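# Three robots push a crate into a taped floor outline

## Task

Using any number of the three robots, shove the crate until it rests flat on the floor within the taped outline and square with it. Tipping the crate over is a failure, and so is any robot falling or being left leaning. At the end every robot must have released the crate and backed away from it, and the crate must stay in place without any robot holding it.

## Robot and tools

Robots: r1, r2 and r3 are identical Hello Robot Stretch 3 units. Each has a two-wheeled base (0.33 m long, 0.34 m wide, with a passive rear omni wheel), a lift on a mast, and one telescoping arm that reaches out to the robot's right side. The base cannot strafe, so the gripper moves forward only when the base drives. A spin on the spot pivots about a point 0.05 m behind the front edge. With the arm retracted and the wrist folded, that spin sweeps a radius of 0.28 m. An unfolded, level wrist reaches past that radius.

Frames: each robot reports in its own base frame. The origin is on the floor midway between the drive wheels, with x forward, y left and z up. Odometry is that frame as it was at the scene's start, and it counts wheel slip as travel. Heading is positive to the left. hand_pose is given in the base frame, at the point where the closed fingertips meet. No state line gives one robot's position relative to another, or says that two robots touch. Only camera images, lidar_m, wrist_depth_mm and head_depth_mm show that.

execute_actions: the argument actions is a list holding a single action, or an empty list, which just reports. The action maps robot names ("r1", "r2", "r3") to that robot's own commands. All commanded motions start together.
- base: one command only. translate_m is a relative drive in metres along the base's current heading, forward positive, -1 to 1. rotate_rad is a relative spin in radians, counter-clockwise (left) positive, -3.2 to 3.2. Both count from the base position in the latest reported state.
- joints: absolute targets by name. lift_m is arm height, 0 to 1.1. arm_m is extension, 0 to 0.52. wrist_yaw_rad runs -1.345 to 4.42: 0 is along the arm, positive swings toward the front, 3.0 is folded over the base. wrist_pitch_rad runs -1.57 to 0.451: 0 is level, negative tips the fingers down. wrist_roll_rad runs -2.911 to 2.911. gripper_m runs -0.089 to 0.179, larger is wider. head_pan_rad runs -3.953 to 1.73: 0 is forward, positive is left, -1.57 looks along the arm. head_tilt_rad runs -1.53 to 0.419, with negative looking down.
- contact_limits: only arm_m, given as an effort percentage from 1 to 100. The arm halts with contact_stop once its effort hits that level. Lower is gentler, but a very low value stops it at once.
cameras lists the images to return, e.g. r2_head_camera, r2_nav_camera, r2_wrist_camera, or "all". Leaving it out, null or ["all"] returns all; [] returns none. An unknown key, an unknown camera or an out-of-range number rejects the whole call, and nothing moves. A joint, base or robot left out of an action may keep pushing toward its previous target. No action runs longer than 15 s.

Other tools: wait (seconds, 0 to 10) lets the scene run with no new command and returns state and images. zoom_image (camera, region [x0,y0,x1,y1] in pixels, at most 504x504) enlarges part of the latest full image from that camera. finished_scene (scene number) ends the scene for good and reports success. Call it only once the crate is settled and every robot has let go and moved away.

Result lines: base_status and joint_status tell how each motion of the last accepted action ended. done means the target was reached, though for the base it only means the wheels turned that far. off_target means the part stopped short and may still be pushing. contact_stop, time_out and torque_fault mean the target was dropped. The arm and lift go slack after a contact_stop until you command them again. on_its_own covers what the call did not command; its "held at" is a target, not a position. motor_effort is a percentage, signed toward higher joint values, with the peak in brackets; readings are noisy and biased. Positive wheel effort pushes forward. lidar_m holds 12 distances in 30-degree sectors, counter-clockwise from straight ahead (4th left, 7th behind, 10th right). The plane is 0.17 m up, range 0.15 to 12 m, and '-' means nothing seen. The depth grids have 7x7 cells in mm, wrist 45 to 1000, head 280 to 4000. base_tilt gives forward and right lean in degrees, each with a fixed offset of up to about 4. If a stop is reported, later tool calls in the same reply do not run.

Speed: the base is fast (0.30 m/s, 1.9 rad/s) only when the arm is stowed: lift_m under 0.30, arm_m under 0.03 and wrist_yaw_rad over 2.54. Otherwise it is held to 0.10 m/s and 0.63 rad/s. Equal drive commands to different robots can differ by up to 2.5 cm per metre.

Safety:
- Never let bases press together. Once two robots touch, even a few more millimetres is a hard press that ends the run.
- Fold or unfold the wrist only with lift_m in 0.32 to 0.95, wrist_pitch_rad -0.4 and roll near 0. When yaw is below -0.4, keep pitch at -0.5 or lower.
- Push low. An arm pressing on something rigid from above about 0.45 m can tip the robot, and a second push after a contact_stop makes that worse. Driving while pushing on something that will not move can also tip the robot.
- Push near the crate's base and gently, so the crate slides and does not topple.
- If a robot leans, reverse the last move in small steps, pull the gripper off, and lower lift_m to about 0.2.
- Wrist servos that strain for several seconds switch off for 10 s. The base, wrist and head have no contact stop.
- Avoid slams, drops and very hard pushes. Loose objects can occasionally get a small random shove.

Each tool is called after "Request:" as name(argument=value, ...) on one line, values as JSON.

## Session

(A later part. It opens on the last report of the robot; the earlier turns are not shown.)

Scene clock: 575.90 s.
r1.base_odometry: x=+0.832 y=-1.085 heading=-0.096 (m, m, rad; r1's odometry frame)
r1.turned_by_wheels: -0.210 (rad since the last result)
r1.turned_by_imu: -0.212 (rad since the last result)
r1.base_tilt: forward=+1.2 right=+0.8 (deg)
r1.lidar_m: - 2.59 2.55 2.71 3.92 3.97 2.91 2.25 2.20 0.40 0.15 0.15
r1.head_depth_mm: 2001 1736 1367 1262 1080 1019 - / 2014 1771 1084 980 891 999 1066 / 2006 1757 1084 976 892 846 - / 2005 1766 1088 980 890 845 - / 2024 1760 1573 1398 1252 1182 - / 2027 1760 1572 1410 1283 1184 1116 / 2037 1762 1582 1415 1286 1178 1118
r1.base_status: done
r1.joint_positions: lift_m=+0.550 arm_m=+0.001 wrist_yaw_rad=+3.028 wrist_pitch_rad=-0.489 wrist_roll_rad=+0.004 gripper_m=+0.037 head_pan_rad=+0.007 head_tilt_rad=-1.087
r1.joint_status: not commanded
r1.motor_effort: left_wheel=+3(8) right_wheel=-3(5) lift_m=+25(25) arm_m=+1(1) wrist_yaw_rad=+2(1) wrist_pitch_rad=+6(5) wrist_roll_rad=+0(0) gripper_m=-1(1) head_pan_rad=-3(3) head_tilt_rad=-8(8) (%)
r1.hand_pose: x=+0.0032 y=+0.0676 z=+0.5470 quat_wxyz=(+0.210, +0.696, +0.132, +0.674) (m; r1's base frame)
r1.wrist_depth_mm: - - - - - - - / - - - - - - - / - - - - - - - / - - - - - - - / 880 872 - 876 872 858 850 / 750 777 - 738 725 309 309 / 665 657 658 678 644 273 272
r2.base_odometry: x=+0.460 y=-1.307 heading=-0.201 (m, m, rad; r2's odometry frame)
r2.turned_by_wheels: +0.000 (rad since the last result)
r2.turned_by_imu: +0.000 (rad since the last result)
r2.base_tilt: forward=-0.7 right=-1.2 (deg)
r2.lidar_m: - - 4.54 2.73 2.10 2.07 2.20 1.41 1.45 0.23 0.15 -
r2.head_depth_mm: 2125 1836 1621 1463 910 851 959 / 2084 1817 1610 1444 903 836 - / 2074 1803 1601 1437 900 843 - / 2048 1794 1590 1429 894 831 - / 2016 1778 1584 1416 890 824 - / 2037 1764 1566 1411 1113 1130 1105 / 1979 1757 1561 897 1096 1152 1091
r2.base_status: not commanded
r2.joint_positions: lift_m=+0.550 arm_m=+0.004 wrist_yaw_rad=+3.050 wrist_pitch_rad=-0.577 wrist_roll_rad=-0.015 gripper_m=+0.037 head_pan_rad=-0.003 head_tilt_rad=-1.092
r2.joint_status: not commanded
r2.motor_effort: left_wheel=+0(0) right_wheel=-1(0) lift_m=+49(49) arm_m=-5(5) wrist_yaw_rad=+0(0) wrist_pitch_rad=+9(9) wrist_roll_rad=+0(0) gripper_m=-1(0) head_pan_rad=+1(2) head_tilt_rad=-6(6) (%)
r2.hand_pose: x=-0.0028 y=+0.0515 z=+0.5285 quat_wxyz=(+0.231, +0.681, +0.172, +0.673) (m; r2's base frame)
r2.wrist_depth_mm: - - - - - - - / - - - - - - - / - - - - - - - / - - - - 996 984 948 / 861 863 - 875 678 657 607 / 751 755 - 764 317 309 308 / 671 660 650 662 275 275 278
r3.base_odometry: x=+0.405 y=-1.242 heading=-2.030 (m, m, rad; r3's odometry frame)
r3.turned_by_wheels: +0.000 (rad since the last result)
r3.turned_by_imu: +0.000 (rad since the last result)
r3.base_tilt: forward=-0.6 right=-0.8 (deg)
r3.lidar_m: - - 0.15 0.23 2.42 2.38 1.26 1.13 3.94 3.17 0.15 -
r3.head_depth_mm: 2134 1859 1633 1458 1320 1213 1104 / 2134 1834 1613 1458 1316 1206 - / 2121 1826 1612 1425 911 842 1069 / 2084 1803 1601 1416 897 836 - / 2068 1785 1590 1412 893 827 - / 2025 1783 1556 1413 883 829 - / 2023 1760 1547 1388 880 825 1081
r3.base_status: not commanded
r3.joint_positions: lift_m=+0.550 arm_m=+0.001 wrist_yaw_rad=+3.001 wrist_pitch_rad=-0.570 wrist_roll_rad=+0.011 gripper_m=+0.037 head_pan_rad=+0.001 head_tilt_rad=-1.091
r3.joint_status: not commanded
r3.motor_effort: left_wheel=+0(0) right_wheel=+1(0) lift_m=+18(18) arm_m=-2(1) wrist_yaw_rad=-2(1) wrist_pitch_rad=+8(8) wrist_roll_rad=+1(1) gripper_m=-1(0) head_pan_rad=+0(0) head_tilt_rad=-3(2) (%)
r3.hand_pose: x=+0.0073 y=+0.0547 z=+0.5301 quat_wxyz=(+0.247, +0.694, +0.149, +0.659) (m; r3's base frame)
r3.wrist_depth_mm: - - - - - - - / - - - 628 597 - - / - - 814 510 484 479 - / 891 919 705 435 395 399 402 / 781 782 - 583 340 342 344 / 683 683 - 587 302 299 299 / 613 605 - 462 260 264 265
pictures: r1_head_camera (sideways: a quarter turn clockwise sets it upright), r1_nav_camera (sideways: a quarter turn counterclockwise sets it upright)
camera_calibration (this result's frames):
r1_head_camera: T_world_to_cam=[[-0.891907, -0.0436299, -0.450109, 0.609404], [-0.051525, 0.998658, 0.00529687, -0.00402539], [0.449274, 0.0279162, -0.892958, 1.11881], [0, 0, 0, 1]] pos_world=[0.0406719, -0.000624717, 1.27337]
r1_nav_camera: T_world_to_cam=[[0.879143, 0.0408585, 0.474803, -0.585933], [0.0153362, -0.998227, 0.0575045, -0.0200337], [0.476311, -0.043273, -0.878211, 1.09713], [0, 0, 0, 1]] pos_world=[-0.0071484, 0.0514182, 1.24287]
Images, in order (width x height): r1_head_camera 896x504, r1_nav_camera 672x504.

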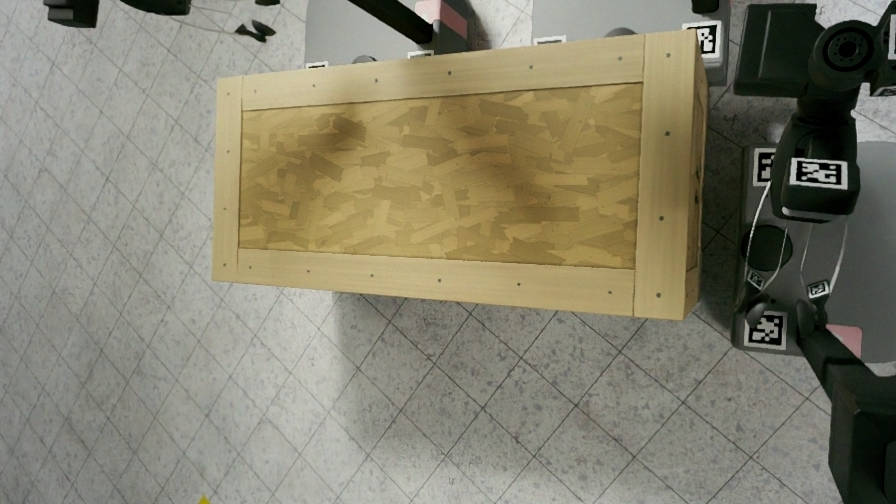

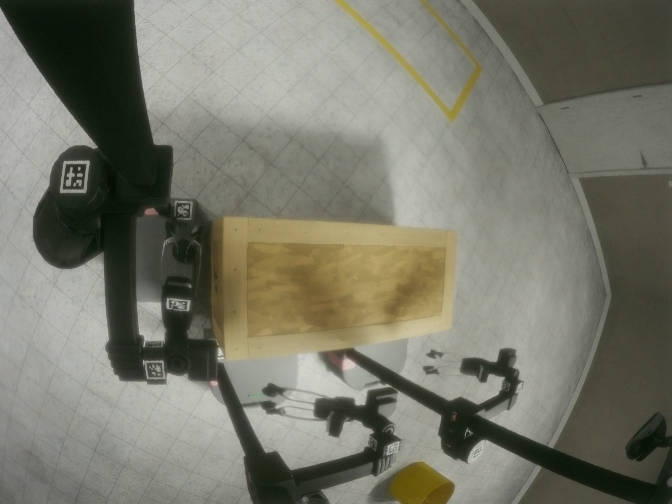

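Request:
execute_actions(actions=[{"r1":{"base":{"translate_m":0.06}}}], cameras=[])

Request:
execute_actions(actions=[{"r1":{"base":{"translate_m":0.2}},"r2":{"base":{"translate_m":0.2}},"r3":{"base":{"translate_m":0.2}}}], cameras=["r1_head_camera","r2_head_camera","r3_head_camera"])

Scene clock: 596.03 s.
r1.base_odometry: x=+0.891 y=-1.091 heading=-0.095 (m, m, rad; r1's odometry frame)
r1.turned_by_wheels: +0.001 (rad since the last result)
r1.turned_by_imu: +0.006 (rad since the last result)
r1.base_tilt: forward=+1.1 right=+0.9 (deg)
r1.lidar_m: - - 2.56 2.68 3.92 4.01 2.95 2.27 2.23 0.20 0.15 -
r1.head_depth_mm: 2011 1754 1566 1226 1097 844 - / 2017 1764 1088 977 891 826 1068 / 2006 1764 1092 979 890 825 - / 2000 1767 1082 978 895 826 - / 2027 1756 1562 1394 1258 1168 - / 2011 1756 1577 1412 1294 1178 1116 / 2021 1774 1572 1418 1282 1184 1120
r1.base_status: translate_m off_target (by the wheels' count: +0.0597 of +0.0600)
r1.joint_positions: lift_m=+0.550 arm_m=+0.001 wrist_yaw_rad=+3.028 wrist_pitch_rad=-0.489 wrist_roll_rad=+0.004 gripper_m=+0.037 head_pan_rad=+0.006 head_tilt_rad=-1.088
r1.joint_status: not commanded
r1.on_its_own: left_wheel is at rest, and its effort (+66) is outside its rest range (-18 to +18); right_wheel is at rest, and its effort (+36) is outside its rest range (-18 to +18)
r1.motor_effort: left_wheel=+66(75) right_wheel=+36(46) lift_m=+24(25) arm_m=+0(1) wrist_yaw_rad=+3(2) wrist_pitch_rad=+5(6) wrist_roll_rad=+0(0) gripper_m=-1(0) head_pan_rad=-3(3) head_tilt_rad=-8(8) (%)
r1.hand_pose: x=+0.0032 y=+0.0676 z=+0.5470 quat_wxyz=(+0.210, +0.696, +0.132, +0.674) (m; r1's base frame)
r1.wrist_depth_mm: - - - - - - - / - - - - - - - / - - - - - - - / - - - - - - - / 891 879 - 910 852 862 859 / 791 763 - 766 744 312 309 / 684 669 663 688 273 272 272
r2.base_odometry: x=+0.460 y=-1.307 heading=-0.201 (m, m, rad; r2's odometry frame)
r2.turned_by_wheels: +0.000 (rad since the last result)
r2.turned_by_imu: -0.001 (rad since the last result)
r2.base_tilt: forward=-0.6 right=-1.0 (deg)
r2.lidar_m: - - 4.58 2.74 2.11 2.07 2.20 1.40 1.45 0.23 0.15 -
r2.head_depth_mm: 2114 1831 1616 1460 909 851 957 / 2093 1812 1613 1452 902 837 - / 2078 1809 1601 1439 902 844 - / 2052 1799 1589 1424 895 829 - / 2038 1775 1580 1418 890 823 - / 2002 1760 1566 1396 1101 1128 1111 / 1987 1743 1504 787 564 1152 1094
r2.base_status: not commanded
r2.joint_positions: lift_m=+0.550 arm_m=+0.004 wrist_yaw_rad=+3.050 wrist_pitch_rad=-0.577 wrist_roll_rad=-0.015 gripper_m=+0.037 head_pan_rad=-0.003 head_tilt_rad=-1.092
r2.joint_status: not commanded
r2.motor_effort: left_wheel=+0(1) right_wheel=-1(1) lift_m=+49(49) arm_m=-4(4) wrist_yaw_rad=+1(1) wrist_pitch_rad=+9(9) wrist_roll_rad=+0(0) gripper_m=+0(0) head_pan_rad=+1(2) head_tilt_rad=-6(6) (%)
r2.hand_pose: x=-0.0028 y=+0.0515 z=+0.5285 quat_wxyz=(+0.231, +0.681, +0.172, +0.673) (m; r2's base frame)
r2.wrist_depth_mm: - - - - - - - / - - - - - - - / - - - - - - - / - - - - 993 - 951 / 865 891 - 862 686 661 516 / 749 766 - 759 318 307 309 / 684 675 658 671 275 275 276
r3.base_odometry: x=+0.405 y=-1.242 heading=-2.030 (m, m, rad; r3's odometry frame)
r3.turned_by_wheels: +0.000 (rad since the last result)
r3.turned_by_imu: -0.001 (rad since the last result)
r3.base_tilt: forward=-0.7 right=-0.9 (deg)
r3.lidar_m: - - 0.15 0.22 2.41 2.38 1.26 1.13 3.95 3.18 0.15 -
r3.head_depth_mm: 2121 1854 1644 1470 1316 1207 1098 / 2136 1841 1613 1450 1311 1212 - / 2105 1827 1598 1443 912 842 1074 / 2074 1809 1601 1430 896 839 - / 2083 1792 1587 1415 892 830 - / 2036 1754 1574 1406 883 827 - / 2033 1761 1555 1397 879 823 1078
r3.base_status: not commanded
r3.joint_positions: lift_m=+0.550 arm_m=+0.001 wrist_yaw_rad=+3.001 wrist_pitch_rad=-0.570 wrist_roll_rad=+0.011 gripper_m=+0.037 head_pan_rad=+0.001 head_tilt_rad=-1.091
r3.joint_status: not commanded
r3.motor_effort: left_wheel=+0(0) right_wheel=+1(1) lift_m=+18(18) arm_m=-2(2) wrist_yaw_rad=+0(1) wrist_pitch_rad=+8(8) wrist_roll_rad=+1(1) gripper_m=+0(1) head_pan_rad=+1(0) head_tilt_rad=-2(3) (%)
r3.hand_pose: x=+0.0073 y=+0.0547 z=+0.5301 quat_wxyz=(+0.247, +0.694, +0.149, +0.659) (m; r3's base frame)
r3.wrist_depth_mm: - - - - - - - / - - - 630 604 - - / - - 827 508 478 486 - / 901 915 707 434 396 401 405 / 779 774 - 577 343 341 344 / 693 683 - 585 304 298 302 / 598 617 - 460 261 263 266
pictures: none
No camera images: the call's "cameras" was empty. Leave "cameras" out to get every camera's image.

Scene clock: 599.60 s.
r1.base_odometry: x=+1.090 y=-1.110 heading=-0.095 (m, m, rad; r1's odometry frame)
r1.turned_by_wheels: +0.001 (rad since the last result)
r1.turned_by_imu: -0.023 (rad since the last result)
r1.base_tilt: forward=+1.1 right=+0.9 (deg)
r1.lidar_m: - - 2.52 2.62 3.76 4.00 3.04 2.32 2.27 0.20 0.15 -
r1.head_depth_mm: 1995 1752 1566 1218 1090 846 - / 2004 1749 1084 980 891 835 1064 / 2007 1751 1084 976 891 825 - / 2003 1746 1084 977 890 826 - / 2027 1752 1567 1384 1260 1152 - / 2000 1751 1569 1414 1286 1181 1116 / 2018 1774 1575 1423 1284 1181 1114
r1.base_status: translate_m off_target (by the wheels' count: +0.1996 of +0.2000)
r1.joint_positions: lift_m=+0.550 arm_m=+0.001 wrist_yaw_rad=+3.028 wrist_pitch_rad=-0.489 wrist_roll_rad=+0.004 gripper_m=+0.037 head_pan_rad=+0.006 head_tilt_rad=-1.090
r1.joint_status: not commanded
r1.on_its_own: left_wheel is at rest, and its effort (+71) is outside its rest range (-18 to +18); right_wheel is at rest, and its effort (+34) is outside its rest range (-18 to +18)
r1.motor_effort: left_wheel=+71(73) right_wheel=+34(39) lift_m=+24(24) arm_m=+1(0) wrist_yaw_rad=+3(3) wrist_pitch_rad=+6(6) wrist_roll_rad=+0(0) gripper_m=+0(0) head_pan_rad=-3(3) head_tilt_rad=-6(7) (%)
r1.hand_pose: x=+0.0031 y=+0.0675 z=+0.5469 quat_wxyz=(+0.210, +0.696, +0.132, +0.674) (m; r1's base frame)
r1.wrist_depth_mm: - - - - - - - / - - - - - - - / - - - - - - - / - - - - - - - / 933 878 - 895 884 883 874 / 774 777 - 759 722 309 310 / 672 679 662 678 276 273 272
r2.base_odometry: x=+0.656 y=-1.347 heading=-0.200 (m, m, rad; r2's odometry frame)
r2.turned_by_wheels: +0.001 (rad since the last result)
r2.turned_by_imu: -0.023 (rad since the last result)
r2.base_tilt: forward=-0.6 right=-1.1 (deg)
r2.lidar_m: - - 4.55 2.83 2.15 2.10 2.22 1.42 1.47 0.21 0.15 -
r2.head_depth_mm: 2116 1833 1621 1457 910 852 955 / 2076 1821 1616 1444 903 835 - / 2086 1807 1601 1438 901 839 - / 2045 1787 1599 1431 895 829 - / 2065 1781 1589 1424 894 824 - / 2020 1763 1576 1389 1093 1133 1108 / 2017 1740 1485 803 559 1151 1099
r2.base_status: translate_m off_target (by the wheels' count: +0.1996 of +0.2000)
r2.joint_positions: lift_m=+0.550 arm_m=+0.004 wrist_yaw_rad=+3.050 wrist_pitch_rad=-0.577 wrist_roll_rad=-0.015 gripper_m=+0.037 head_pan_rad=-0.003 head_tilt_rad=-1.092
r2.joint_status: not commanded
r2.on_its_own: left_wheel is at rest, and its effort (+50) is outside its rest range (-18 to +18); right_wheel is at rest, and its effort (+32) is outside its rest range (-18 to +18)
r2.motor_effort: left_wheel=+50(52) right_wheel=+32(59) lift_m=+49(49) arm_m=-5(4) wrist_yaw_rad=+0(1) wrist_pitch_rad=+9(9) wrist_roll_rad=+0(0) gripper_m=+0(0) head_pan_rad=+2(1) head_tilt_rad=-5(6) (%)
r2.hand_pose: x=-0.0028 y=+0.0515 z=+0.5285 quat_wxyz=(+0.231, +0.681, +0.172, +0.673) (m; r2's base frame)
r2.wrist_depth_mm: - - - - - - - / - - - - - - - / - - - - - - - / - - - - - - 966 / 862 869 - 863 676 657 356 / 764 771 - 774 318 309 311 / 668 673 664 691 269 279 279
r3.base_odometry: x=+0.317 y=-1.421 heading=-2.030 (m, m, rad; r3's odometry frame)
r3.turned_by_wheels: +0.000 (rad since the last result)
r3.turned_by_imu: -0.023 (rad since the last result)
r3.base_tilt: forward=-0.6 right=-0.8 (deg)
r3.lidar_m: - - 0.15 0.21 2.45 2.40 2.54 1.15 3.95 0.20 0.15 -
r3.head_depth_mm: 2110 1863 1620 1459 1327 1206 1099 / 2124 1838 1625 1460 1304 1212 - / 2106 1833 1600 1447 903 833 1069 / 2082 1804 1592 1437 897 823 - / 2068 1791 1588 1415 888 823 - / 2046 1787 1565 1410 883 817 - / 2023 1760 1566 1398 880 817 1078
r3.base_status: translate_m off_target (by the wheels' count: +0.1996 of +0.2000)
r3.joint_positions: lift_m=+0.550 arm_m=+0.001 wrist_yaw_rad=+3.000 wrist_pitch_rad=-0.570 wrist_roll_rad=+0.012 gripper_m=+0.037 head_pan_rad=+0.001 head_tilt_rad=-1.092
r3.joint_status: not commanded
r3.on_its_own: left_wheel is at rest, and its effort (+37) is outside its rest range (-18 to +18); right_wheel is at rest, and its effort (+31) is outside its rest range (-18 to +18)
r3.motor_effort: left_wheel=+37(59) right_wheel=+31(53) lift_m=+18(20) arm_m=-2(2) wrist_yaw_rad=+0(2) wrist_pitch_rad=+8(9) wrist_roll_rad=+1(1) gripper_m=-1(1) head_pan_rad=+1(0) head_tilt_rad=-2(3) (%)
r3.hand_pose: x=+0.0073 y=+0.0547 z=+0.5301 quat_wxyz=(+0.247, +0.694, +0.149, +0.659) (m; r3's base frame)
r3.wrist_depth_mm: - - - - - - - / - - - 623 607 - - / - - 814 492 478 488 - / 904 900 709 416 395 403 406 / 780 783 - 560 344 343 343 / 684 694 - 538 303 298 301 / 612 614 - 429 259 263 266
pictures: r1_head_camera (sideways: a quarter turn clockwise sets it upright), r2_head_camera (sideways: a quarter turn clockwise sets it upright), r3_head_camera (sideways: a quarter turn clockwise sets it upright)
camera_calibration (this result's frames):
r1_head_camera: T_world_to_cam=[[-0.893361, -0.0433174, -0.447247, 0.605686], [-0.0511477, 0.998676, 0.00544077, -0.00421501], [0.446419, 0.0277362, -0.894394, 1.1207], [0, 0, 0, 1]] pos_world=[0.0405801, -0.000637755, 1.27326]
r2_head_camera: T_world_to_cam=[[-0.903102, -0.00532964, -0.429392, 0.579644], [0.0179819, 0.998577, -0.050214, 0.062666], [0.429048, -0.0530697, -0.901721, 1.12626], [0, 0, 0, 1]] pos_world=[0.0391313, 0.000282701, 1.26761]
r3_head_camera: T_world_to_cam=[[-0.888221, -0.0421607, -0.457477, 0.613641], [-0.0158731, 0.998002, -0.0611562, 0.075682], [0.459142, -0.0470587, -0.887116, 1.11081], [0, 0, 0, 1]] pos_world=[0.0362294, 0.00261417, 1.27078]
Images, in order (width x height): r1_head_camera 896x504, r2_head_camera 896x504, r3_head_camera 896x504.

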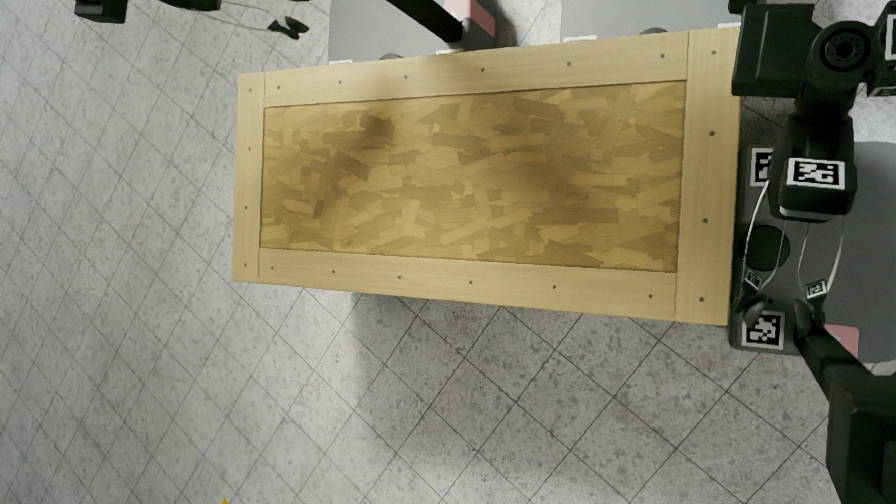

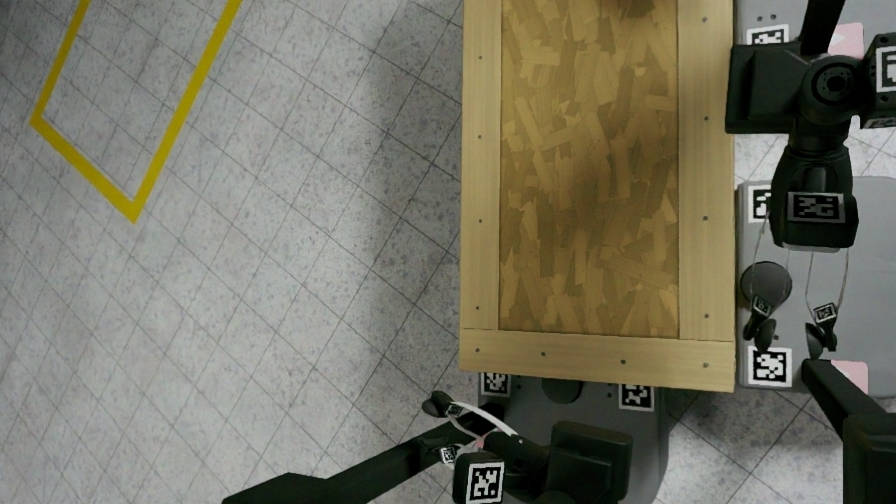

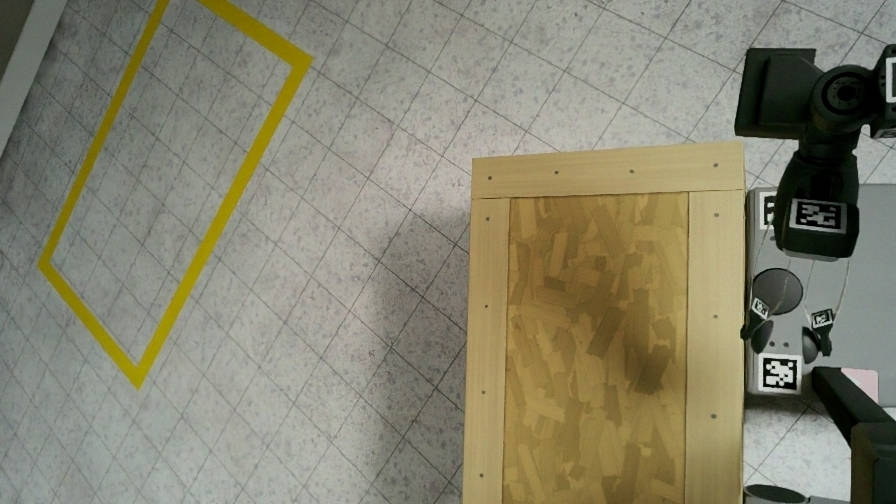

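Request:
execute_actions(actions=[{"r1":{"base":{"translate_m":-0.003},"joints":{"lift_m":0.285}},"r2":{"base":{"translate_m":-0.003},"joints":{"lift_m":0.285,"arm_m":0.0}},"r3":{"base":{"translate_m":-0.003},"joints":{"lift_m":0.285}}}], cameras=["r2_head_camera"])

Request:
execute_actions(actions=[{"r1":{"base":{"translate_m":0.4}},"r2":{"base":{"translate_m":0.4}},"r3":{"base":{"translate_m":0.4}}}], cameras=["r1_head_camera","r2_head_camera","r3_head_camera"])

Scene clock: 657.50 s.
r1.base_odometry: x=+1.087 y=-1.109 heading=-0.095 (m, m, rad; r1's odometry frame)
r1.turned_by_wheels: +0.000 (rad since the last result)
r1.turned_by_imu: -0.001 (rad since the last result)
r1.base_tilt: forward=+1.3 right=+0.8 (deg)
r1.lidar_m: - - 2.52 2.63 3.75 4.02 3.05 2.33 2.27 0.21 0.15 -
r1.head_depth_mm: 1994 1764 1317 1162 911 917 1082 / 2007 1749 1079 972 889 825 1098 / 2000 1750 1082 976 893 825 - / 2006 1753 1084 981 891 828 - / 1999 1761 1565 1394 1255 1151 - / 2023 1761 1557 1405 1287 1184 1116 / 2017 1762 1562 1412 1284 1188 1101
r1.base_status: done
r1.joint_positions: lift_m=+0.285 arm_m=+0.001 wrist_yaw_rad=+3.028 wrist_pitch_rad=-0.489 wrist_roll_rad=+0.004 gripper_m=+0.037 head_pan_rad=+0.006 head_tilt_rad=-1.090
r1.joint_status: all done
r1.motor_effort: left_wheel=+1(64) right_wheel=+0(34) lift_m=+21(22) arm_m=+1(1) wrist_yaw_rad=+4(2) wrist_pitch_rad=+6(6) wrist_roll_rad=+0(0) gripper_m=+0(0) head_pan_rad=-3(3) head_tilt_rad=-5(6) (%)
r1.hand_pose: x=+0.0031 y=+0.0675 z=+0.2821 quat_wxyz=(+0.210, +0.696, +0.132, +0.674) (m; r1's base frame)
r1.wrist_depth_mm: - - - - - 86 64 / - - - - 148 88 63 / 804 790 780 775 155 90 64 / 646 647 643 620 162 92 65 / 538 533 - 547 150 95 66 / 469 - - - 173 101 67 / - - - - 192 97 69
r2.base_odometry: x=+0.653 y=-1.346 heading=-0.200 (m, m, rad; r2's odometry frame)
r2.turned_by_wheels: +0.000 (rad since the last result)
r2.turned_by_imu: -0.002 (rad since the last result)
r2.base_tilt: forward=-0.8 right=-1.2 (deg)
r2.lidar_m: - - 4.57 2.83 2.15 2.10 2.22 1.42 1.47 0.22 0.15 -
r2.head_depth_mm: 2085 1819 1620 1460 911 851 960 / 2089 1809 1622 1445 904 846 1093 / 2087 1803 1602 1435 901 831 - / 2051 1787 1593 1425 895 827 - / 2025 1788 1582 1412 884 822 - / 2029 1764 1564 1418 871 1135 - / 1989 1749 1560 838 862 1151 1088
r2.base_status: done
r2.joint_positions: lift_m=+0.285 arm_m=+0.003 wrist_yaw_rad=+3.050 wrist_pitch_rad=-0.577 wrist_roll_rad=-0.015 gripper_m=+0.037 head_pan_rad=-0.003 head_tilt_rad=-1.092
r2.joint_status: all done
joint sent to its limit — the command would take r2.arm_m past its lower limit, so that joint was sent only as far as its limit.
r2.motor_effort: left_wheel=+0(46) right_wheel=+0(31) lift_m=+27(45) arm_m=-6(5) wrist_yaw_rad=+0(0) wrist_pitch_rad=+9(9) wrist_roll_rad=+0(0) gripper_m=+0(0) head_pan_rad=+1(2) head_tilt_rad=-6(6) (%)
r2.hand_pose: x=-0.0028 y=+0.0525 z=+0.2642 quat_wxyz=(+0.231, +0.681, +0.172, +0.673) (m; r2's base frame)
r2.wrist_depth_mm: - - - - 158 97 71 / 912 - 928 911 163 99 72 / 748 723 738 731 170 102 73 / 608 616 608 600 178 105 74 / 525 526 - 554 175 110 76 / 471 - - - 162 113 77 / - - - - 211 113 81
r3.base_odometry: x=+0.318 y=-1.418 heading=-2.030 (m, m, rad; r3's odometry frame)
r3.turned_by_wheels: +0.000 (rad since the last result)
r3.turned_by_imu: -0.001 (rad since the last result)
r3.base_tilt: forward=-0.6 right=-0.9 (deg)
r3.lidar_m: - - 0.15 0.22 2.45 2.39 2.53 1.15 3.95 3.25 0.15 -
r3.head_depth_mm: 2118 1867 1639 1456 1313 1205 1107 / 2125 1850 1619 1446 1310 1197 1098 / 2094 1805 1608 1446 902 833 - / 2080 1810 1604 1422 898 826 - / 2083 1792 1580 1415 891 832 - / 2040 1777 1567 1403 886 829 - / 2024 1773 1547 1394 878 826 1077
r3.base_status: done
r3.joint_positions: lift_m=+0.285 arm_m=+0.001 wrist_yaw_rad=+3.000 wrist_pitch_rad=-0.570 wrist_roll_rad=+0.012 gripper_m=+0.037 head_pan_rad=+0.001 head_tilt_rad=-1.092
r3.joint_status: all done
r3.motor_effort: left_wheel=+0(33) right_wheel=+1(27) lift_m=+12(16) arm_m=-2(1) wrist_yaw_rad=+0(1) wrist_pitch_rad=+8(8) wrist_roll_rad=+1(1) gripper_m=+0(1) head_pan_rad=+0(0) head_tilt_rad=-2(2) (%)
r3.hand_pose: x=+0.0073 y=+0.0547 z=+0.2655 quat_wxyz=(+0.247, +0.694, +0.149, +0.659) (m; r3's base frame)
r3.wrist_depth_mm: - - 644 326 129 81 59 / 822 - 506 356 133 83 60 / 652 610 448 390 142 84 61 / 548 543 516 423 148 86 62 / 471 489 - - 141 88 63 / - - - - 132 93 64 / - - - - 185 94 65
pictures: r2_head_camera (sideways: a quarter turn clockwise sets it upright)
camera_calibration (this result's frames):
r2_head_camera: T_world_to_cam=[[-0.903102, -0.00532965, -0.429392, 0.579644], [0.0179818, 0.998577, -0.050214, 0.062666], [0.429048, -0.0530697, -0.901721, 1.12626], [0, 0, 0, 1]] pos_world=[0.0391313, 0.000282702, 1.26761]
Images, in order (width x height): r2_head_camera 896x504.

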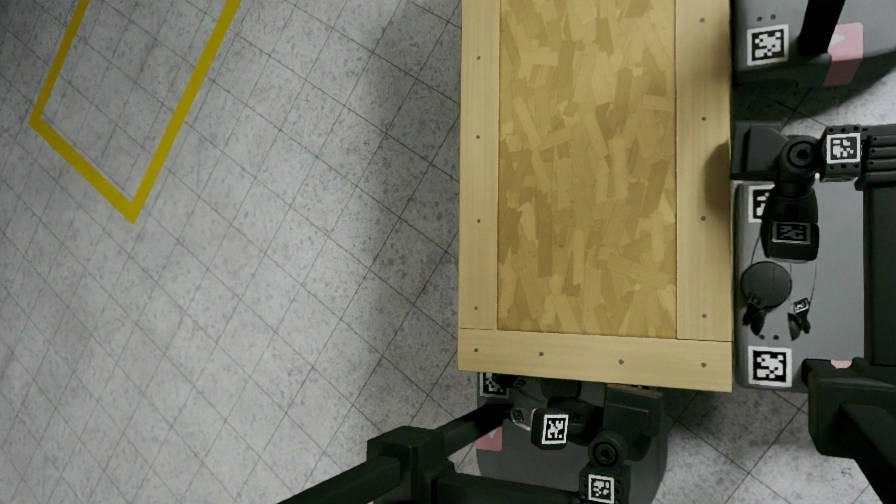

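Scene clock: 661.13 s.
r1.base_odometry: x=+1.485 y=-1.147 heading=-0.094 (m, m, rad; r1's odometry frame)
r1.turned_by_wheels: +0.001 (rad since the last result)
r1.turned_by_imu: -0.056 (rad since the last result)
r1.base_tilt: forward=+1.2 right=+0.9 (deg)
r1.lidar_m: - - 2.44 2.51 3.45 4.00 3.29 2.42 2.34 0.20 0.15 -
r1.head_depth_mm: 2000 1752 1322 1155 910 845 1086 / 1986 1753 1083 978 891 826 1093 / 2018 1753 1085 979 889 824 - / 2005 1761 1085 975 891 828 - / 2009 1752 1565 1393 1254 1158 - / 1994 1766 1555 1410 1285 1180 1113 / 2022 1762 1569 1418 1289 1181 1104
r1.base_status: translate_m off_target (by the wheels' count: +0.3997 of +0.4000)
r1.joint_positions: lift_m=+0.285 arm_m=+0.001 wrist_yaw_rad=+3.028 wrist_pitch_rad=-0.489 wrist_roll_rad=+0.004 gripper_m=+0.037 head_pan_rad=+0.006 head_tilt_rad=-1.091
r1.joint_status: not commanded
r1.on_its_own: left_wheel is at rest, and its effort (+69) is outside its rest range (-18 to +18); right_wheel is at rest, and its effort (+27) is outside its rest range (-18 to +18)
r1.motor_effort: left_wheel=+69(68) right_wheel=+27(42) lift_m=+21(21) arm_m=+1(1) wrist_yaw_rad=+3(3) wrist_pitch_rad=+6(5) wrist_roll_rad=+0(0) gripper_m=+0(0) head_pan_rad=-3(3) head_tilt_rad=-6(5) (%)
r1.hand_pose: x=+0.0030 y=+0.0675 z=+0.2821 quat_wxyz=(+0.210, +0.696, +0.132, +0.674) (m; r1's base frame)
r1.wrist_depth_mm: - - - - 137 82 62 / - - - - 141 84 60 / 819 776 788 790 148 86 61 / 649 621 635 625 154 88 62 / 532 523 - 555 144 91 63 / 471 - - - 165 96 65 / - - - - 184 93 66
r2.base_odometry: x=+1.045 y=-1.425 heading=-0.199 (m, m, rad; r2's odometry frame)
r2.turned_by_wheels: +0.001 (rad since the last result)
r2.turned_by_imu: -0.056 (rad since the last result)
r2.base_tilt: forward=-0.7 right=-1.1 (deg)
r2.lidar_m: - - 4.47 3.04 2.23 2.15 2.23 1.45 1.47 0.21 0.15 -
r2.head_depth_mm: 2122 1835 1622 1456 913 853 959 / 2093 1824 1621 1441 904 847 1087 / 2066 1794 1597 1437 898 829 - / 2047 1792 1584 1427 890 828 - / 2043 1776 1576 1415 891 824 - / 2003 1756 1567 1401 874 1132 - / 2008 1753 1546 840 804 1151 1087
r2.base_status: translate_m off_target (by the wheels' count: +0.3997 of +0.4000)
r2.joint_positions: lift_m=+0.285 arm_m=+0.003 wrist_yaw_rad=+3.050 wrist_pitch_rad=-0.577 wrist_roll_rad=-0.015 gripper_m=+0.037 head_pan_rad=-0.003 head_tilt_rad=-1.092
r2.joint_status: not commanded
r2.on_its_own: left_wheel is at rest, and its effort (+38) is outside its rest range (-18 to +18); right_wheel is at rest, and its effort (+27) is outside its rest range (-18 to +18)
r2.motor_effort: left_wheel=+38(50) right_wheel=+27(55) lift_m=+31(31) arm_m=-5(5) wrist_yaw_rad=+0(1) wrist_pitch_rad=+10(9) wrist_roll_rad=+0(0) gripper_m=-1(0) head_pan_rad=+2(2) head_tilt_rad=-5(6) (%)
r2.hand_pose: x=-0.0028 y=+0.0525 z=+0.2641 quat_wxyz=(+0.231, +0.681, +0.172, +0.673) (m; r2's base frame)
r2.wrist_depth_mm: - - - - 151 94 68 / 918 - 928 943 157 96 69 / 739 734 748 747 163 98 70 / 608 614 610 611 169 101 72 / 528 521 - 546 169 106 73 / 467 - - - 155 109 74 / - - - - 202 109 78
r3.base_odometry: x=+0.141 y=-1.777 heading=-2.029 (m, m, rad; r3's odometry frame)
r3.turned_by_wheels: +0.000 (rad since the last result)
r3.turned_by_imu: -0.055 (rad since the last result)
r3.base_tilt: forward=-0.7 right=-0.7 (deg)
r3.lidar_m: - - 0.15 0.21 2.50 2.41 2.51 1.17 3.96 0.20 0.15 -
r3.head_depth_mm: 2085 1847 1636 1456 1316 1199 1111 / 2139 1850 1611 1451 1307 1194 1102 / 2112 1829 1600 1441 902 834 - / 2086 1805 1599 1428 898 823 - / 2058 1781 1571 1421 894 818 - / 2039 1775 1580 1406 882 818 - / 2010 1767 1566 1390 881 811 1079
r3.base_status: translate_m off_target (by the wheels' count: +0.3997 of +0.4000)
r3.joint_positions: lift_m=+0.285 arm_m=+0.001 wrist_yaw_rad=+3.002 wrist_pitch_rad=-0.572 wrist_roll_rad=+0.012 gripper_m=+0.037 head_pan_rad=+0.001 head_tilt_rad=-1.092
r3.joint_status: not commanded
r3.on_its_own: left_wheel is at rest, and its effort (+32) is outside its rest range (-18 to +18); right_wheel is at rest, and its effort (+24) is outside its rest range (-18 to +18)
r3.motor_effort: left_wheel=+32(60) right_wheel=+24(64) lift_m=+18(20) arm_m=-1(1) wrist_yaw_rad=-4(3) wrist_pitch_rad=+9(10) wrist_roll_rad=+1(1) gripper_m=+1(0) head_pan_rad=+1(1) head_tilt_rad=-2(3) (%)
r3.hand_pose: x=+0.0069 y=+0.0544 z=+0.2647 quat_wxyz=(+0.247, +0.694, +0.151, +0.659) (m; r3's base frame)
r3.wrist_depth_mm: - - - 315 124 78 56 / 820 - 506 345 129 80 57 / 658 613 444 379 137 81 58 / 549 532 505 405 143 83 59 / 471 491 - - 137 85 60 / - - - - 127 90 61 / - - - - 179 91 62
pictures: r1_head_camera (sideways: a quarter turn clockwise sets it upright), r2_head_camera (sideways: a quarter turn clockwise sets it upright), r3_head_camera (sideways: a quarter turn clockwise sets it upright)
camera_calibration (this result's frames):
r1_head_camera: T_world_to_cam=[[-0.89365, -0.0430638, -0.446694, 0.604967], [-0.0508591, 0.998691, 0.00546855, -0.00425293], [0.445874, 0.0276054, -0.89467, 1.12106], [0, 0, 0, 1]] pos_world=[0.0405622, -0.00064771, 1.27324]
r2_head_camera: T_world_to_cam=[[-0.903127, -0.00534321, -0.429341, 0.579577], [0.0179639, 0.998577, -0.0502149, 0.0626672], [0.428998, -0.053063, -0.901746, 1.12629], [0, 0, 0, 1]] pos_world=[0.0391293, 0.000283207, 1.26761]
r3_head_camera: T_world_to_cam=[[-0.888232, -0.0422011, -0.457452, 0.613608], [-0.0159203, 0.998001, -0.0611558, 0.0756818], [0.459119, -0.0470378, -0.887129, 1.11083], [0, 0, 0, 1]] pos_world=[0.0362284, 0.00261554, 1.27078]
Images, in order (width x height): r1_head_camera 896x504, r2_head_camera 896x504, r3_head_camera 896x504.

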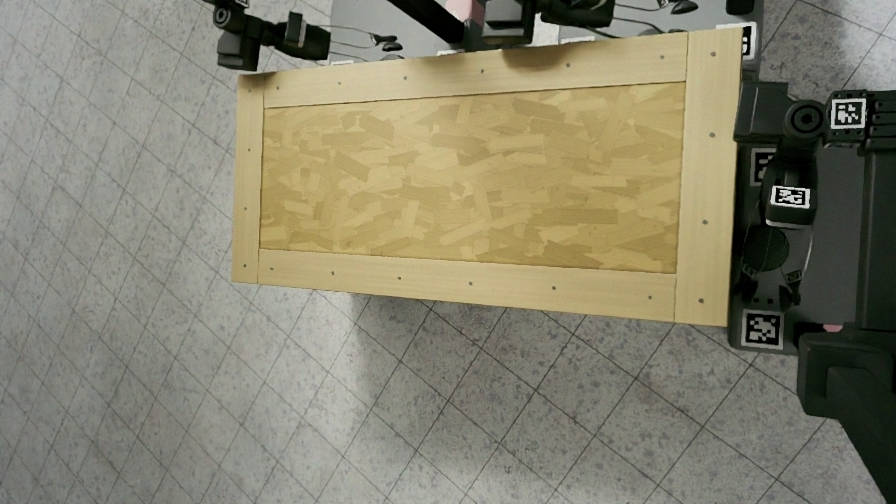

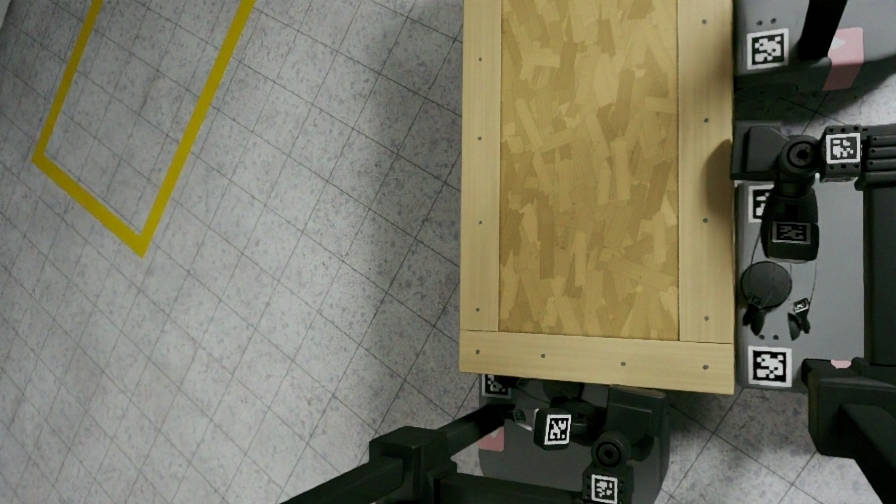

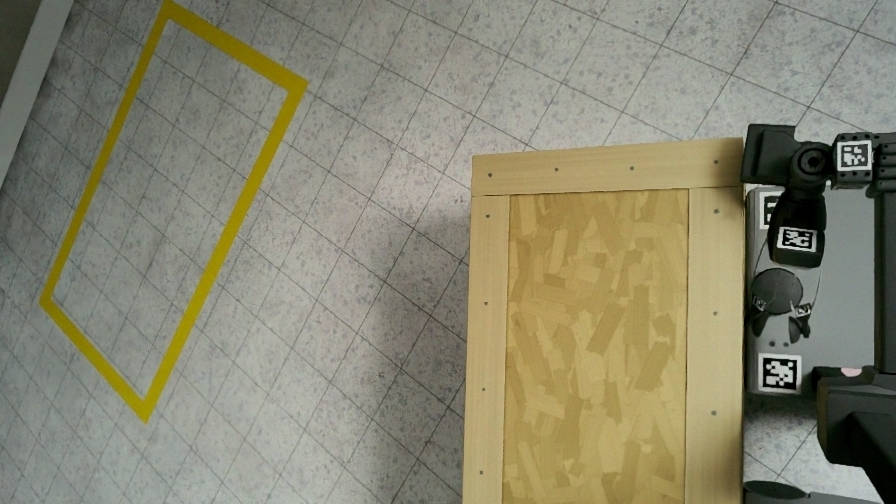

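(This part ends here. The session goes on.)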